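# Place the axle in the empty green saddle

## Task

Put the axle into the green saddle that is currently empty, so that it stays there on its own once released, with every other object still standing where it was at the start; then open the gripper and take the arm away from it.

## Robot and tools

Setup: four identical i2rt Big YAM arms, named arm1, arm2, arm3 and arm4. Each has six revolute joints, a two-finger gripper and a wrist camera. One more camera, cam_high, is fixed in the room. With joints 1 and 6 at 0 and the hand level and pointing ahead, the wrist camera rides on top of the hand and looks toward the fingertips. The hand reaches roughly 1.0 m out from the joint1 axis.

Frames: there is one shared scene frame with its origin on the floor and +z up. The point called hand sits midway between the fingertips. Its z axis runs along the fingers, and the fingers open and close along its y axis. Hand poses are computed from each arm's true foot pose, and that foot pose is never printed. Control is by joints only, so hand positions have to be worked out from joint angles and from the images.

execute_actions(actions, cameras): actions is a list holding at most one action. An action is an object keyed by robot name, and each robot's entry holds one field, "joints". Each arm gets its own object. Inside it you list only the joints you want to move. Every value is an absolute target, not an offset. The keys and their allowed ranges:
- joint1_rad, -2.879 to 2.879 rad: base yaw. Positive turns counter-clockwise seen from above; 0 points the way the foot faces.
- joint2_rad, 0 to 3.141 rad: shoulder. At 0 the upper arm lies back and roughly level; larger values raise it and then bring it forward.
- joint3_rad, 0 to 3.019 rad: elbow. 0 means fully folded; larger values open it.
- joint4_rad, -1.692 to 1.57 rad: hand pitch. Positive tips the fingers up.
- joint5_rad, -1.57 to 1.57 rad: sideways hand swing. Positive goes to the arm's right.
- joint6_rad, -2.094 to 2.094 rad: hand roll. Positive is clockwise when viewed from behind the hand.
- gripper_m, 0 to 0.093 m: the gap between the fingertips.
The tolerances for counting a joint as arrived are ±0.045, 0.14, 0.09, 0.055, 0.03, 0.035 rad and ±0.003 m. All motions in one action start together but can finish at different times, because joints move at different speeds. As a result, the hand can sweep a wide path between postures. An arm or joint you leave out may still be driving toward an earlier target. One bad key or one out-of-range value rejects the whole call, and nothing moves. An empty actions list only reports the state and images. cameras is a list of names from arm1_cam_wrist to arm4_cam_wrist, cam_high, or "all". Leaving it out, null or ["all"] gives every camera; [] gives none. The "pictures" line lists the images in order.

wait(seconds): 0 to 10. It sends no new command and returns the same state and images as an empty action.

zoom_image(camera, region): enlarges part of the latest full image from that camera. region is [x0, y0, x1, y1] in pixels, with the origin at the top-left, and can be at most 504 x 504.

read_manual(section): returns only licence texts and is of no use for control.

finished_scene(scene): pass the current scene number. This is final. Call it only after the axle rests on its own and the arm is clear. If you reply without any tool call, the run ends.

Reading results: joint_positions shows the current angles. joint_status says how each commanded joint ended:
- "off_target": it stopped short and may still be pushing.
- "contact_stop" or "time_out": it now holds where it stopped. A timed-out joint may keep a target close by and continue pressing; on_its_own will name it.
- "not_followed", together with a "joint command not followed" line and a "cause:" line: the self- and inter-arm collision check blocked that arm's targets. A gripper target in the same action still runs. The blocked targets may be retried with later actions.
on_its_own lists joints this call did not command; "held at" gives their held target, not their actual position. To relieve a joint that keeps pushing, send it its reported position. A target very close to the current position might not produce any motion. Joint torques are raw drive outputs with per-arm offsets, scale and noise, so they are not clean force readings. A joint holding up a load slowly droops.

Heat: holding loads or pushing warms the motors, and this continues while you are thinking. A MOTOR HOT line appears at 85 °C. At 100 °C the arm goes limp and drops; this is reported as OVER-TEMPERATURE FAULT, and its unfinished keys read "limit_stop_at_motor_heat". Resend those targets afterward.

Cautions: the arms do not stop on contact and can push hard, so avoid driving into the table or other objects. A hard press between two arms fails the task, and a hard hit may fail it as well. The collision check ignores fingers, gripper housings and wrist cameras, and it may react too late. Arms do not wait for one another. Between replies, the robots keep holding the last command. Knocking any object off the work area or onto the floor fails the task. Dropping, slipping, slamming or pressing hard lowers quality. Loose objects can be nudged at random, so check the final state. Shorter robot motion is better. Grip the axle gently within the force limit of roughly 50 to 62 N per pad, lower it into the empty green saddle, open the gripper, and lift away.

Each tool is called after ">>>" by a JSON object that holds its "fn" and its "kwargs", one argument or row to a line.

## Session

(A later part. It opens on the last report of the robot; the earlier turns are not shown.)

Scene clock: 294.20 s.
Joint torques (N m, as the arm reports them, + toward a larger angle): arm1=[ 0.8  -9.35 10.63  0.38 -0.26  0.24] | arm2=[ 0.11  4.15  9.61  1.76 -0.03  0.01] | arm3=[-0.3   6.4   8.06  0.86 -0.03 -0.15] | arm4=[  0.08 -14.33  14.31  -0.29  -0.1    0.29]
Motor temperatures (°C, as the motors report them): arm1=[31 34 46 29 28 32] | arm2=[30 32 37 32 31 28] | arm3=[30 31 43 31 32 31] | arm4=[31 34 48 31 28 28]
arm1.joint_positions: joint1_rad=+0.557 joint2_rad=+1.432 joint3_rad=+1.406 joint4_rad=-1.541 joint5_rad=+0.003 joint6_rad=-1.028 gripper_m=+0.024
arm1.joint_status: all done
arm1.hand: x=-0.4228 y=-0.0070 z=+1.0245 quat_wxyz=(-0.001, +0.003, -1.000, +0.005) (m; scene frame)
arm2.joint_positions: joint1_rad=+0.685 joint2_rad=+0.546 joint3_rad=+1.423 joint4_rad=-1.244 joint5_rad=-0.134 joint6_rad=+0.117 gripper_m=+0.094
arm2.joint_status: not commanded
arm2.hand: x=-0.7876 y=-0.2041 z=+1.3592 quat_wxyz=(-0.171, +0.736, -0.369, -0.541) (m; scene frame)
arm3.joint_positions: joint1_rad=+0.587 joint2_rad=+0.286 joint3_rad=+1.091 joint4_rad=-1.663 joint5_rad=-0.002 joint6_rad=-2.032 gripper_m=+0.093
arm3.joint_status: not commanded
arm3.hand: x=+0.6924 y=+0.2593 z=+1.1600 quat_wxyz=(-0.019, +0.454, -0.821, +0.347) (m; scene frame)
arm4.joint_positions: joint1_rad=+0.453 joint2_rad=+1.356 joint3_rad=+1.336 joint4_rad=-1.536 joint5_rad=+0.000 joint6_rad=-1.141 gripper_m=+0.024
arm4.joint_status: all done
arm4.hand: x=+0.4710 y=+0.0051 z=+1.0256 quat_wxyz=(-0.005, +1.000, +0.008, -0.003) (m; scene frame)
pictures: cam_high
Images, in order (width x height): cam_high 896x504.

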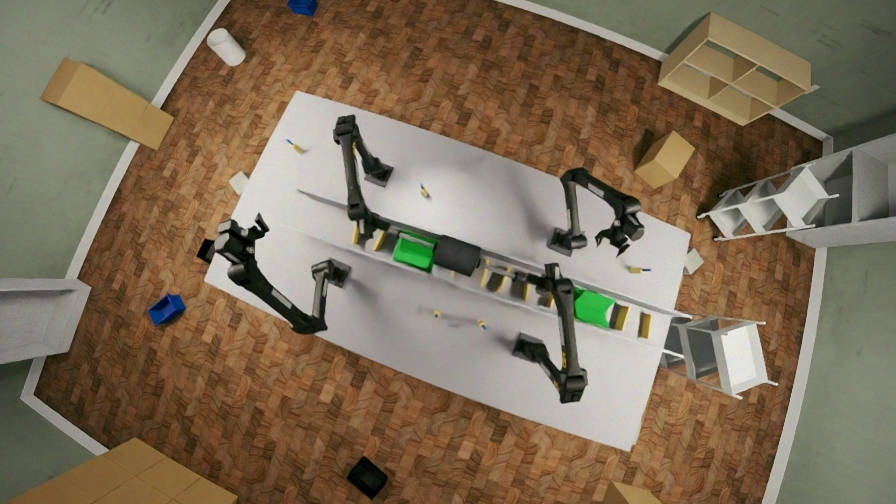

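>>> {"fn": "execute_actions", "kwargs": {
  "actions": [
    {"arm1":{"joints":{"joint1_rad":0.27,"joint2_rad":1.288,"joint3_rad":1.323,"joint4_rad":-1.55,"joint6_rad":-1.31}},"arm4":{"joints":{"joint1_rad":0.697,"joint2_rad":1.485,"joint3_rad":1.585,"joint4_rad":-1.555,"joint6_rad":-0.855}},"arm2":{"joints":{"joint1_rad":1.4}}}
  ],
  "cameras": []
}}

>>> {"fn": "execute_actions", "kwargs": {
  "actions": [
    {"arm1":{"joints":{"joint1_rad":-0.068,"joint2_rad":1.278,"joint3_rad":1.313,"joint4_rad":-1.55,"joint6_rad":-1.65}},"arm4":{"joints":{"joint1_rad":0.887,"joint2_rad":1.70,"joint3_rad":1.87,"joint4_rad":-1.606,"joint6_rad":-0.67}}}
  ]
}}

Scene clock: 301.13 s.
Joint torques (N m, as the arm reports them, + toward a larger angle): arm1=[ 0.77 -7.93 10.75  0.56 -0.25  0.18] | arm2=[ 1.    3.75  9.65  1.78 -0.01  0.  ] | arm3=[-0.31  6.47  8.07  0.9   0.01 -0.15] | arm4=[ -0.4  -18.15  14.34  -0.2   -0.06   0.25]
Motor temperatures (°C, as the motors report them): arm1=[31 34 45 29 28 32] | arm2=[30 32 37 32 31 28] | arm3=[30 31 41 31 32 31] | arm4=[31 35 50 31 28 28]
arm1.joint_positions: joint1_rad=+0.265 joint2_rad=+1.316 joint3_rad=+1.294 joint4_rad=-1.545 joint5_rad=+0.003 joint6_rad=-1.316 gripper_m=+0.024
arm1.joint_status: all done
arm1.hand: x=-0.5464 y=-0.0116 z=+1.0251 quat_wxyz=(-0.001, +0.001, -1.000, +0.005) (m; scene frame)
arm2.joint_positions: joint1_rad=+1.393 joint2_rad=+0.546 joint3_rad=+1.423 joint4_rad=-1.244 joint5_rad=-0.134 joint6_rad=+0.117 gripper_m=+0.094
arm2.joint_status: all done
arm2.hand: x=-0.8498 y=-0.3336 z=+1.3582 quat_wxyz=(+0.028, +0.820, -0.092, -0.565) (m; scene frame)
arm3.joint_positions: joint1_rad=+0.587 joint2_rad=+0.286 joint3_rad=+1.091 joint4_rad=-1.663 joint5_rad=-0.002 joint6_rad=-2.032 gripper_m=+0.093
arm3.joint_status: not commanded
arm3.hand: x=+0.6924 y=+0.2593 z=+1.1600 quat_wxyz=(-0.019, +0.454, -0.821, +0.347) (m; scene frame)
arm4.joint_positions: joint1_rad=+0.715 joint2_rad=+1.515 joint3_rad=+1.501 joint4_rad=-1.543 joint5_rad=-0.001 joint6_rad=-0.873 gripper_m=+0.024
arm4.joint_status: all done
arm4.hand: x=+0.3454 y=-0.0047 z=+1.0256 quat_wxyz=(-0.004, +1.000, +0.005, -0.005) (m; scene frame)
pictures: none
No camera images: the call's "cameras" was empty. Leave "cameras" out to get every camera's image.

Scene clock: 302.23 s.
Joint torques (N m, as the arm reports them, + toward a larger angle): arm1=[ 0.65 -8.53 10.43  0.47 -0.14  0.17] | arm2=[ 0.88  3.88  9.65  1.8  -0.02  0.  ] | arm3=[ 0.68  6.47  7.86  0.73  0.01 -0.14] | arm4=[ -0.39 -22.77  14.52  -0.23  -0.14   0.23]
Motor temperatures (°C, as the motors report them): arm1=[31 34 45 29 28 32] | arm2=[30 32 37 32 31 28] | arm3=[30 31 41 31 32 31] | arm4=[31 35 51 31 28 28]
arm1.joint_positions: joint1_rad=-0.072 joint2_rad=+1.316 joint3_rad=+1.288 joint4_rad=-1.545 joint5_rad=+0.000 joint6_rad=-1.654 gripper_m=+0.024
arm1.joint_status: all done
arm1.hand: x=-0.6712 y=-0.0209 z=+1.0222 quat_wxyz=(-0.002, +0.002, -1.000, +0.002) (m; scene frame)
arm2.joint_positions: joint1_rad=+1.393 joint2_rad=+0.546 joint3_rad=+1.423 joint4_rad=-1.244 joint5_rad=-0.134 joint6_rad=+0.117 gripper_m=+0.094
arm2.joint_status: not commanded
arm2.hand: x=-0.8498 y=-0.3336 z=+1.3582 quat_wxyz=(+0.028, +0.820, -0.092, -0.565) (m; scene frame)
arm3.joint_positions: joint1_rad=+0.587 joint2_rad=+0.286 joint3_rad=+1.091 joint4_rad=-1.663 joint5_rad=-0.002 joint6_rad=-2.032 gripper_m=+0.093
arm3.joint_status: not commanded
arm3.hand: x=+0.6924 y=+0.2593 z=+1.1600 quat_wxyz=(-0.019, +0.454, -0.821, +0.347) (m; scene frame)
arm4.joint_positions: joint1_rad=+0.905 joint2_rad=+1.736 joint3_rad=+1.783 joint4_rad=-1.592 joint5_rad=+0.001 joint6_rad=-0.686 gripper_m=+0.024
arm4.joint_status: all done
arm4.hand: x=+0.2192 y=-0.0131 z=+1.0296 quat_wxyz=(-0.008, +1.000, +0.006, -0.010) (m; scene frame)
pictures: arm1_cam_wrist, arm2_cam_wrist, arm3_cam_wrist, arm4_cam_wrist, cam_high
Images, in order (width x height): arm1_cam_wrist 504x504, arm2_cam_wrist 504x504, arm3_cam_wrist 504x504, arm4_cam_wrist 504x504, cam_high 896x504.

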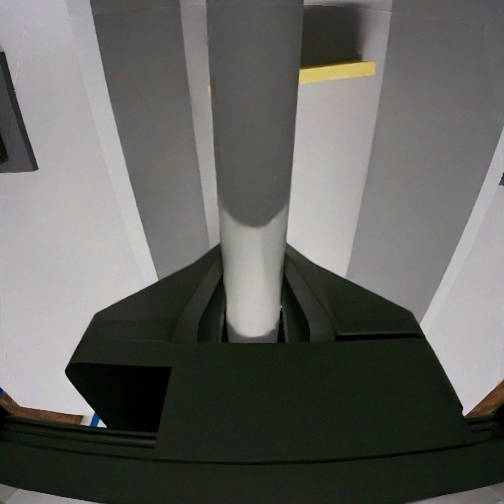

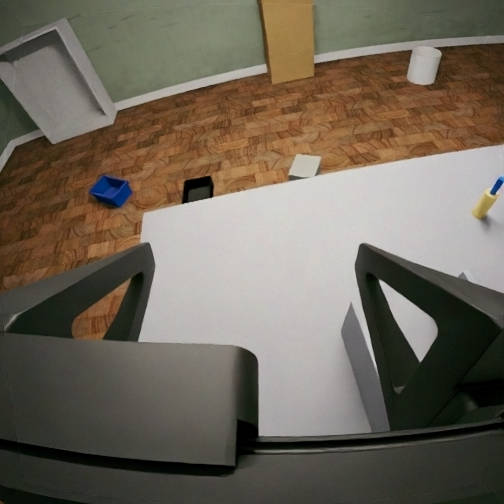

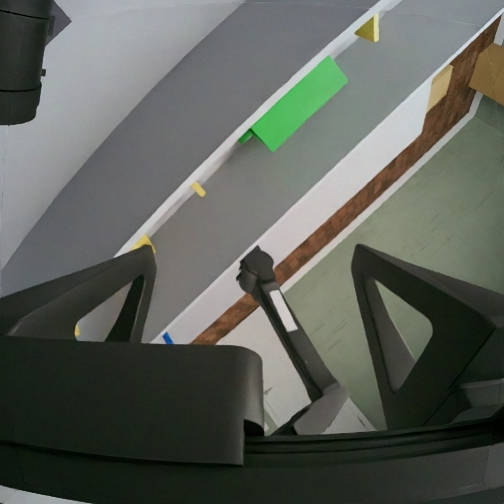

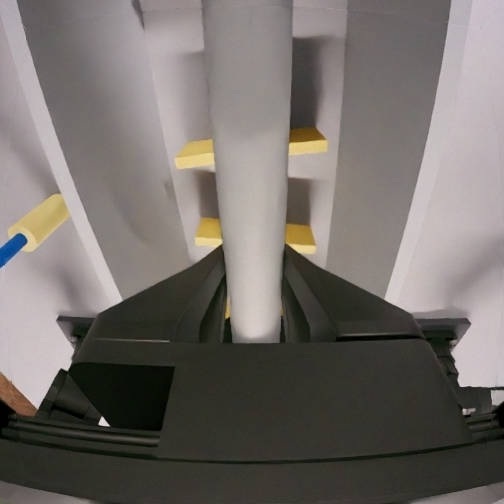

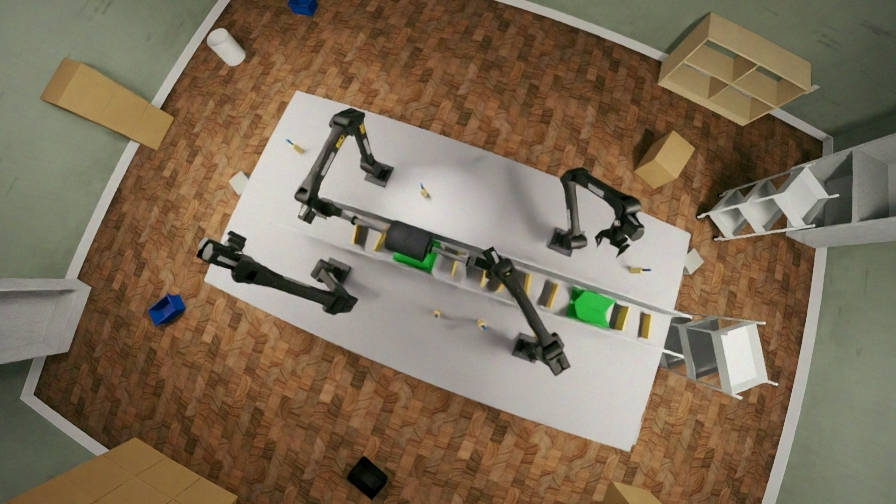

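>>> {"fn": "execute_actions", "kwargs": {
  "actions": [
    {"arm1":{"joints":{"joint2_rad":1.405,"joint3_rad":1.196,"joint4_rad":-1.309,"joint6_rad":-1.68}},"arm4":{"joints":{"joint2_rad":1.74,"joint3_rad":1.617,"joint4_rad":-1.383,"joint6_rad":-0.69}}}
  ],
  "cameras": ["arm1_cam_wrist","arm4_cam_wrist","cam_high"]
}}

>>> {"fn": "zoom_image", "kwargs": {
  "camera": "cam_high",
  "region": [300, 180, 540, 320]
}}

Scene clock: 318.33 s.
Joint torques (N m, as the arm reports them, + toward a larger angle): arm1=[  0.26 -10.26  10.84   0.58   0.08   0.19] | arm2=[ 0.98  3.87  9.61  1.78 -0.02  0.02] | arm3=[ 0.26  6.22  8.02  0.93  0.04 -0.11] | arm4=[  0.23 -23.34   9.51   0.15  -0.25   0.44]
Motor temperatures (°C, as the motors report them): arm1=[31 33 44 29 28 32] | arm2=[30 32 37 32 31 28] | arm3=[30 31 39 31 32 31] | arm4=[31 36 54 31 28 28]
arm1.joint_positions: joint1_rad=-0.067 joint2_rad=+1.443 joint3_rad=+1.162 joint4_rad=-1.306 joint5_rad=-0.006 joint6_rad=-1.686 gripper_m=+0.024
arm1.joint_status: all done
arm1.hand: x=-0.6700 y=-0.0520 z=+0.9281 quat_wxyz=(-0.005, +0.021, -1.000, -0.005) (m; scene frame)
arm2.joint_positions: joint1_rad=+1.393 joint2_rad=+0.546 joint3_rad=+1.423 joint4_rad=-1.244 joint5_rad=-0.134 joint6_rad=+0.117 gripper_m=+0.094
arm2.joint_status: not commanded
arm2.hand: x=-0.8498 y=-0.3336 z=+1.3582 quat_wxyz=(+0.028, +0.820, -0.092, -0.565) (m; scene frame)
arm3.joint_positions: joint1_rad=+0.587 joint2_rad=+0.286 joint3_rad=+1.091 joint4_rad=-1.663 joint5_rad=-0.002 joint6_rad=-2.032 gripper_m=+0.093
arm3.joint_status: not commanded
arm3.hand: x=+0.6924 y=+0.2593 z=+1.1600 quat_wxyz=(-0.019, +0.454, -0.821, +0.347) (m; scene frame)
arm4.joint_positions: joint1_rad=+0.896 joint2_rad=+1.779 joint3_rad=+1.598 joint4_rad=-1.381 joint5_rad=+0.004 joint6_rad=-0.724 gripper_m=+0.024
arm4.joint_status: all done
arm4.hand: x=+0.2179 y=-0.0059 z=+0.9370 quat_wxyz=(-0.003, +1.000, +0.021, -0.002) (m; scene frame)
pictures: arm1_cam_wrist, arm4_cam_wrist, cam_high
Images, in order (width x height): arm1_cam_wrist 504x504, arm4_cam_wrist 504x504, cam_high 896x504.

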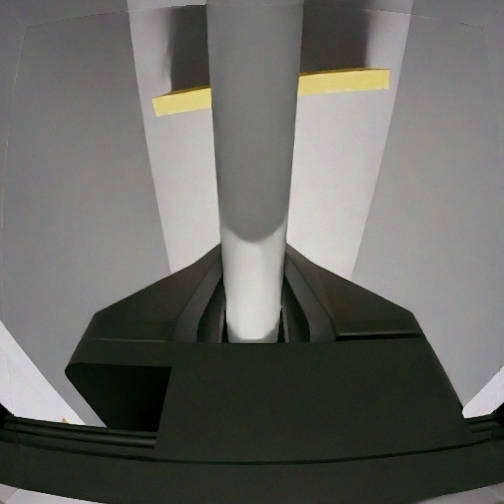

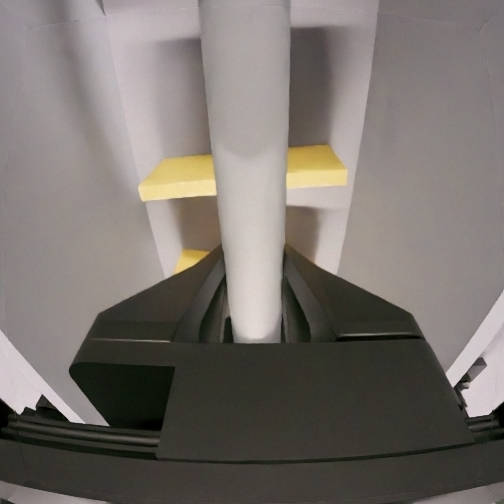

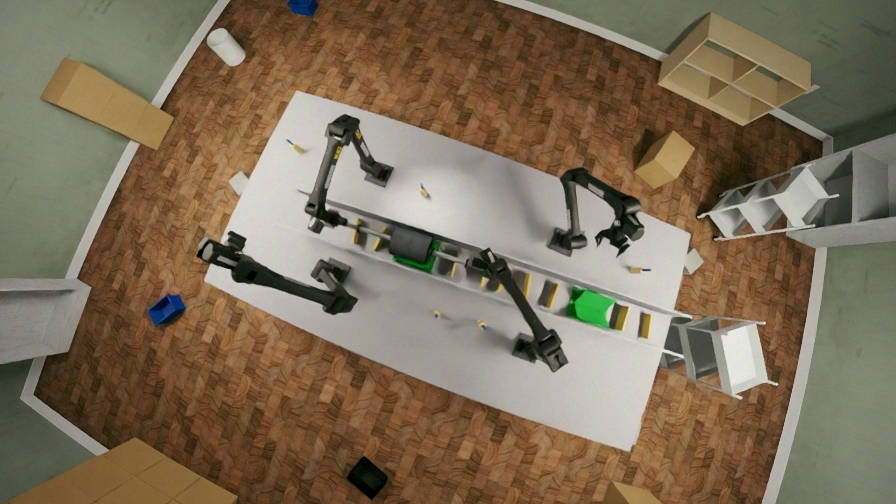

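Region (300, 180, 540, 320) of cam_high's 896x504 image, scaled by 2.100, with more detail than that image has; it fills the top 294 rows of this view, and the rest is white.

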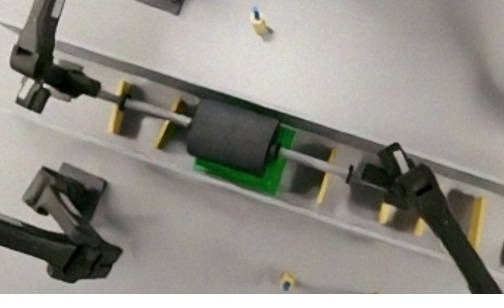

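>>> {"fn": "execute_actions", "kwargs": {
  "actions": [
    {"arm1":{"joints":{"joint1_rad":-0.035,"joint2_rad":1.45,"joint3_rad":1.14,"joint4_rad":-1.198,"joint6_rad":-1.655}},"arm4":{"joints":{"joint1_rad":0.89,"joint2_rad":1.745,"joint3_rad":1.50,"joint4_rad":-1.271,"joint6_rad":-0.71}}}
  ],
  "cameras": ["arm1_cam_wrist","arm4_cam_wrist","cam_high"]
}}

>>> {"fn": "zoom_image", "kwargs": {
  "camera": "cam_high",
  "region": [300, 180, 540, 320]
}}

Scene clock: 325.30 s.
Joint torques (N m, as the arm reports them, + toward a larger angle): arm1=[ 0.31 -9.35 10.19  0.88 -0.17  0.13] | arm2=[ 0.92  3.66  9.69  1.79 -0.01  0.01] | arm3=[ 0.47  5.64  8.09  0.58  0.01 -0.1 ] | arm4=[  0.55 -22.01   8.95   0.45  -0.17   0.28]
Motor temperatures (°C, as the motors report them): arm1=[31 33 44 29 28 32] | arm2=[30 32 37 32 31 28] | arm3=[30 31 39 31 32 31] | arm4=[31 36 51 31 28 28]
arm1.joint_positions: joint1_rad=-0.038 joint2_rad=+1.475 joint3_rad=+1.111 joint4_rad=-1.200 joint5_rad=+0.001 joint6_rad=-1.661 gripper_m=+0.024
arm1.joint_status: all done
arm1.hand: x=-0.6599 y=-0.0604 z=+0.8970 quat_wxyz=(-0.001, +0.022, -1.000, +0.006) (m; scene frame)
arm2.joint_positions: joint1_rad=+1.393 joint2_rad=+0.546 joint3_rad=+1.423 joint4_rad=-1.244 joint5_rad=-0.134 joint6_rad=+0.117 gripper_m=+0.094
arm2.joint_status: not commanded
arm2.hand: x=-0.8498 y=-0.3336 z=+1.3582 quat_wxyz=(+0.028, +0.820, -0.092, -0.565) (m; scene frame)
arm3.joint_positions: joint1_rad=+0.587 joint2_rad=+0.286 joint3_rad=+1.091 joint4_rad=-1.663 joint5_rad=-0.002 joint6_rad=-2.032 gripper_m=+0.093
arm3.joint_status: not commanded
arm3.hand: x=+0.6924 y=+0.2593 z=+1.1600 quat_wxyz=(-0.019, +0.454, -0.821, +0.347) (m; scene frame)
arm4.joint_positions: joint1_rad=+0.896 joint2_rad=+1.773 joint3_rad=+1.486 joint4_rad=-1.277 joint5_rad=+0.002 joint6_rad=-0.731 gripper_m=+0.024
arm4.joint_status: all done
arm4.hand: x=+0.2271 y=-0.0139 z=+0.8981 quat_wxyz=(-0.002, +1.000, +0.025, -0.002) (m; scene frame)
pictures: arm1_cam_wrist, arm4_cam_wrist, cam_high
Images, in order (width x height): arm1_cam_wrist 504x504, arm4_cam_wrist 504x504, cam_high 896x504.

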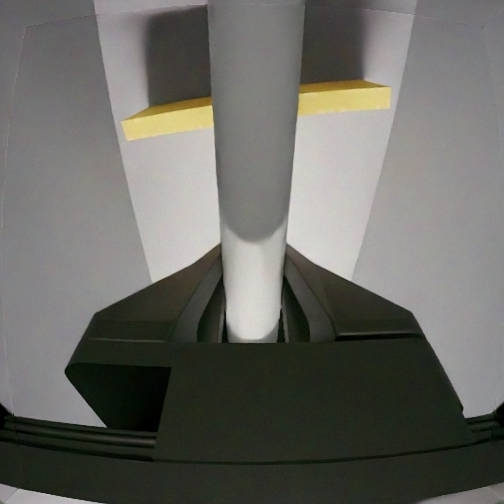

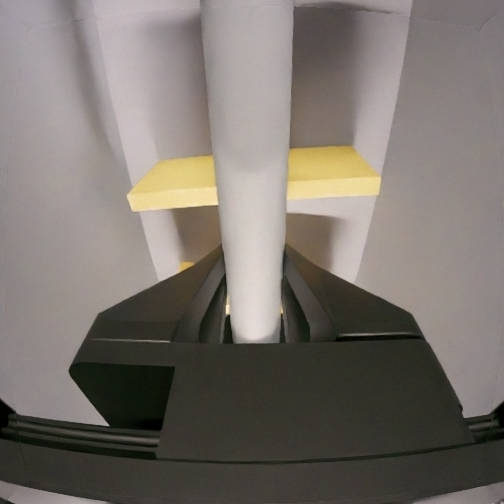

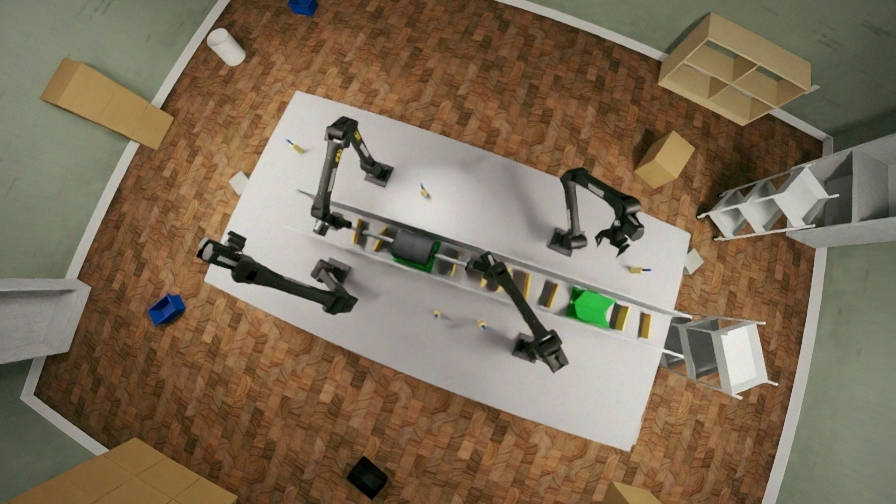

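Region (300, 180, 540, 320) of cam_high's 896x504 image, scaled by 2.100, with more detail than that image has; it fills the top 294 rows of this view, and the rest is white.

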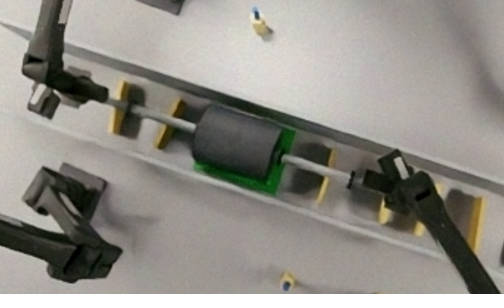

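Lower ~1.3 cm more, then release.

>>> {"fn": "execute_actions", "kwargs": {
  "actions": [
    {"arm1":{"joints":{"joint3_rad":1.10,"joint4_rad":-1.16}},"arm4":{"joints":{"joint3_rad":1.46,"joint4_rad":-1.23}}}
  ],
  "cameras": []
}}

>>> {"fn": "execute_actions", "kwargs": {
  "actions": [
    {"arm1":{"joints":{"gripper_m":0.093}},"arm4":{"joints":{"gripper_m":0.093}}}
  ],
  "cameras": ["arm1_cam_wrist","arm4_cam_wrist"]
}}

>>> {"fn": "execute_actions", "kwargs": {
  "actions": [
    {"arm1":{"joints":{"joint2_rad":1.33,"joint3_rad":1.6,"joint4_rad":-1.67}},"arm4":{"joints":{"joint2_rad":1.65,"joint3_rad":1.95,"joint4_rad":-1.67}}}
  ]
}}

Scene clock: 330.03 s.
Joint torques (N m, as the arm reports them, + toward a larger angle): arm1=[ 0.76 -8.73  9.31  0.84 -0.17  0.14] | arm2=[0.73 3.87 9.67 1.78 0.01 0.  ] | arm3=[ 0.04  6.23  7.91  0.58  0.   -0.13] | arm4=[  0.52 -21.71   8.18   0.61   0.11   0.26]
Motor temperatures (°C, as the motors report them): arm1=[31 33 44 29 28 32] | arm2=[30 32 37 32 31 28] | arm3=[30 31 39 31 32 31] | arm4=[31 36 50 31 28 28]
arm1.joint_positions: joint1_rad=-0.038 joint2_rad=+1.475 joint3_rad=+1.080 joint4_rad=-1.162 joint5_rad=+0.001 joint6_rad=-1.656 gripper_m=+0.024
arm1.joint_status: all done
arm1.hand: x=-0.6597 y=-0.0580 z=+0.8860 quat_wxyz=(-0.001, +0.020, -1.000, +0.010) (m; scene frame)
arm2.joint_positions: joint1_rad=+1.393 joint2_rad=+0.546 joint3_rad=+1.423 joint4_rad=-1.244 joint5_rad=-0.134 joint6_rad=+0.117 gripper_m=+0.094
arm2.joint_status: not commanded
arm2.hand: x=-0.8498 y=-0.3336 z=+1.3582 quat_wxyz=(+0.028, +0.820, -0.092, -0.565) (m; scene frame)
arm3.joint_positions: joint1_rad=+0.587 joint2_rad=+0.286 joint3_rad=+1.091 joint4_rad=-1.663 joint5_rad=-0.002 joint6_rad=-2.032 gripper_m=+0.093
arm3.joint_status: not commanded
arm3.hand: x=+0.6924 y=+0.2593 z=+1.1600 quat_wxyz=(-0.019, +0.454, -0.821, +0.347) (m; scene frame)
arm4.joint_positions: joint1_rad=+0.897 joint2_rad=+1.772 joint3_rad=+1.456 joint4_rad=-1.241 joint5_rad=-0.005 joint6_rad=-0.728 gripper_m=+0.024
arm4.joint_status: all done
arm4.hand: x=+0.2276 y=-0.0162 z=+0.8879 quat_wxyz=(-0.001, +1.000, +0.024, -0.007) (m; scene frame)
pictures: none
No camera images: the call's "cameras" was empty. Leave "cameras" out to get every camera's image.

Scene clock: 330.80 s.
Joint torques (N m, as the arm reports them, + toward a larger angle): arm1=[ 0.57 -7.75  9.28  0.86 -0.16  0.14] | arm2=[ 1.03  3.92  9.61  1.82 -0.01 -0.02] | arm3=[ 0.07  6.61  8.08  0.65 -0.01 -0.13] | arm4=[  0.54 -19.08   8.26   0.64   0.01   0.19]
Motor temperatures (°C, as the motors report them): arm1=[31 33 44 29 28 32] | arm2=[30 32 37 32 31 28] | arm3=[30 31 39 31 32 31] | arm4=[31 36 50 31 28 28]
arm1.joint_positions: joint1_rad=-0.038 joint2_rad=+1.467 joint3_rad=+1.080 joint4_rad=-1.162 joint5_rad=+0.001 joint6_rad=-1.656 gripper_m=+0.093
arm1.joint_status: all done
arm1.hand: x=-0.6597 y=-0.0581 z=+0.8891 quat_wxyz=(-0.001, +0.020, -1.000, +0.014) (m; scene frame)
arm2.joint_positions: joint1_rad=+1.393 joint2_rad=+0.546 joint3_rad=+1.423 joint4_rad=-1.244 joint5_rad=-0.134 joint6_rad=+0.117 gripper_m=+0.094
arm2.joint_status: not commanded
arm2.hand: x=-0.8498 y=-0.3336 z=+1.3582 quat_wxyz=(+0.028, +0.820, -0.092, -0.565) (m; scene frame)
arm3.joint_positions: joint1_rad=+0.587 joint2_rad=+0.286 joint3_rad=+1.091 joint4_rad=-1.663 joint5_rad=-0.002 joint6_rad=-2.032 gripper_m=+0.093
arm3.joint_status: not commanded
arm3.hand: x=+0.6924 y=+0.2593 z=+1.1600 quat_wxyz=(-0.019, +0.454, -0.821, +0.347) (m; scene frame)
arm4.joint_positions: joint1_rad=+0.897 joint2_rad=+1.745 joint3_rad=+1.456 joint4_rad=-1.241 joint5_rad=-0.002 joint6_rad=-0.722 gripper_m=+0.093
arm4.joint_status: all done
arm4.hand: x=+0.2278 y=-0.0157 z=+0.9018 quat_wxyz=(-0.011, +1.000, +0.021, -0.017) (m; scene frame)
pictures: arm1_cam_wrist, arm4_cam_wrist
Images, in order (width x height): arm1_cam_wrist 504x504, arm4_cam_wrist 504x504.

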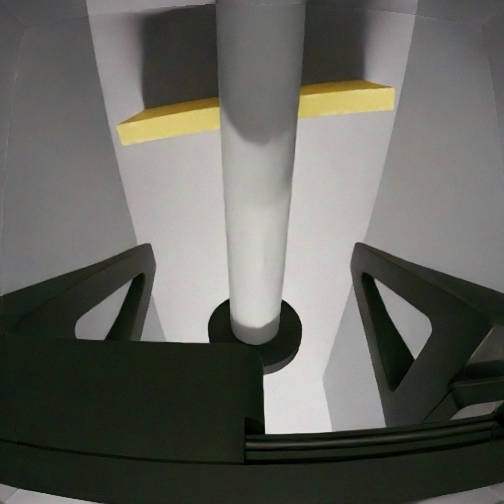

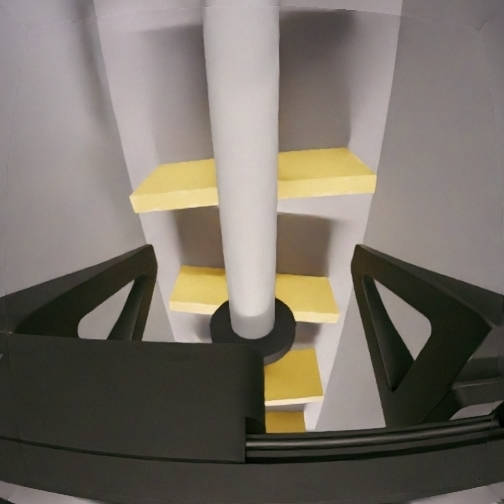

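Scene clock: 332.20 s.
Joint torques (N m, as the arm reports them, + toward a larger angle): arm1=[ 0.56 -5.88 11.77  0.72 -0.16  0.15] | arm2=[ 0.66  3.62  9.61  1.76 -0.02  0.02] | arm3=[-0.13  6.41  8.18  0.78  0.   -0.12] | arm4=[  0.54 -15.71  10.84   0.13   0.     0.19]
Motor temperatures (°C, as the motors report them): arm1=[31 33 44 29 28 32] | arm2=[30 32 37 32 31 28] | arm3=[30 31 39 31 32 31] | arm4=[31 36 50 31 28 28]
arm1.joint_positions: joint1_rad=-0.038 joint2_rad=+1.324 joint3_rad=+1.560 joint4_rad=-1.662 joint5_rad=+0.001 joint6_rad=-1.656 gripper_m=+0.093
arm1.joint_status: all done
arm1.hand: x=-0.6601 y=-0.0495 z=+1.1253 quat_wxyz=(+0.003, +0.020, -0.997, +0.075) (m; scene frame)
arm2.joint_positions: joint1_rad=+1.393 joint2_rad=+0.546 joint3_rad=+1.423 joint4_rad=-1.244 joint5_rad=-0.134 joint6_rad=+0.117 gripper_m=+0.094
arm2.joint_status: not commanded
arm2.hand: x=-0.8498 y=-0.3336 z=+1.3582 quat_wxyz=(+0.028, +0.820, -0.092, -0.565) (m; scene frame)
arm3.joint_positions: joint1_rad=+0.587 joint2_rad=+0.286 joint3_rad=+1.091 joint4_rad=-1.663 joint5_rad=-0.002 joint6_rad=-2.032 gripper_m=+0.093
arm3.joint_status: not commanded
arm3.hand: x=+0.6924 y=+0.2593 z=+1.1600 quat_wxyz=(-0.019, +0.454, -0.821, +0.347) (m; scene frame)
arm4.joint_positions: joint1_rad=+0.897 joint2_rad=+1.629 joint3_rad=+1.915 joint4_rad=-1.657 joint5_rad=-0.002 joint6_rad=-0.721 gripper_m=+0.093
arm4.joint_status: all done
arm4.hand: x=+0.2308 y=-0.0175 z=+1.1358 quat_wxyz=(-0.062, +0.995, +0.020, -0.077) (m; scene frame)
pictures: arm1_cam_wrist, arm2_cam_wrist, arm3_cam_wrist, arm4_cam_wrist, cam_high
Images, in order (width x height): arm1_cam_wrist 504x504, arm2_cam_wrist 504x504, arm3_cam_wrist 504x504, arm4_cam_wrist 504x504, cam_high 896x504.

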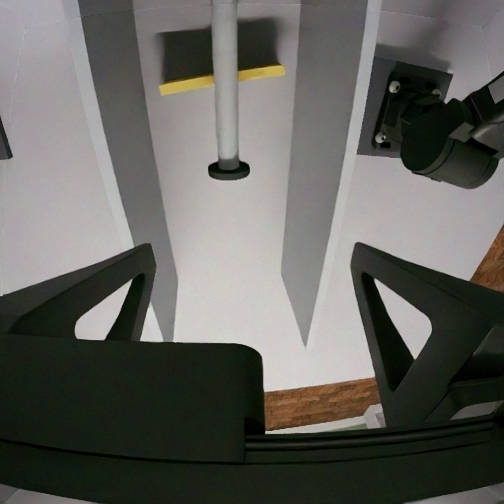

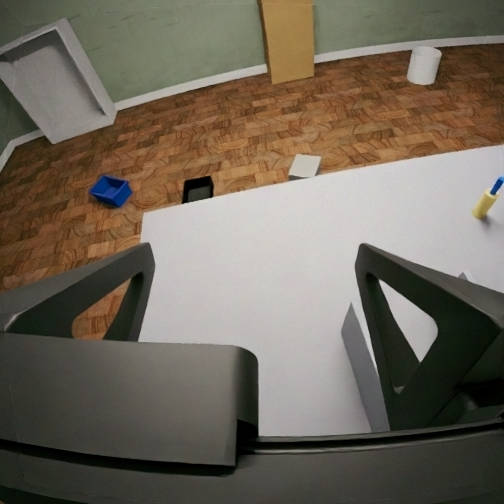

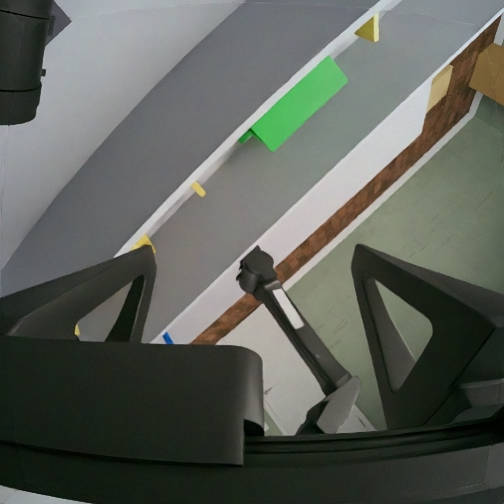

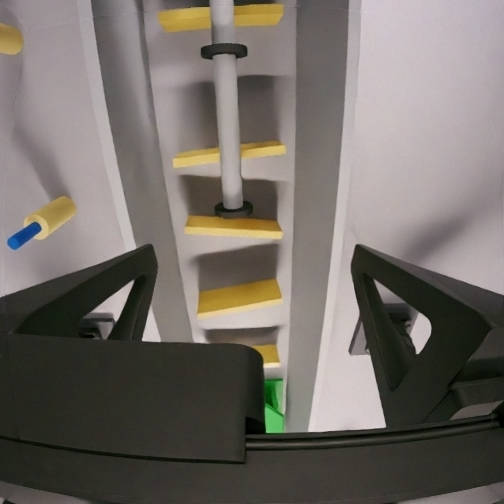

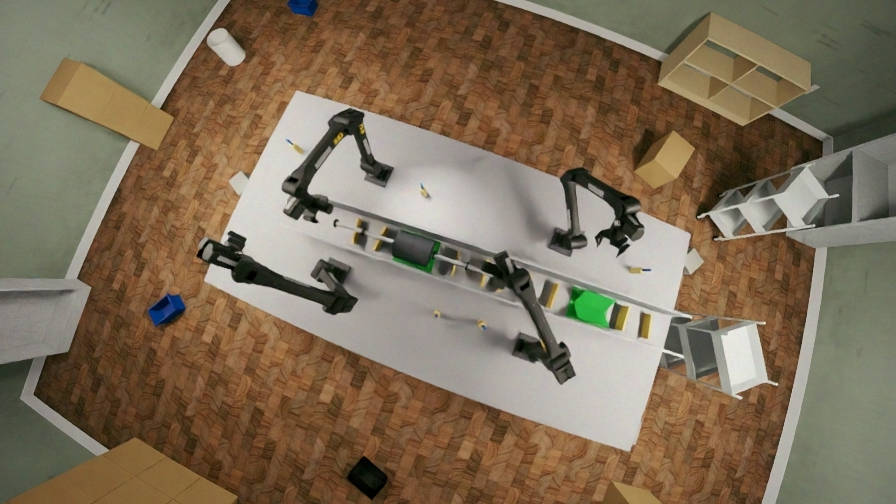

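>>> {"fn": "finished_scene", "kwargs": {
  "scene": 1
}}

The scene is finished: the task was done.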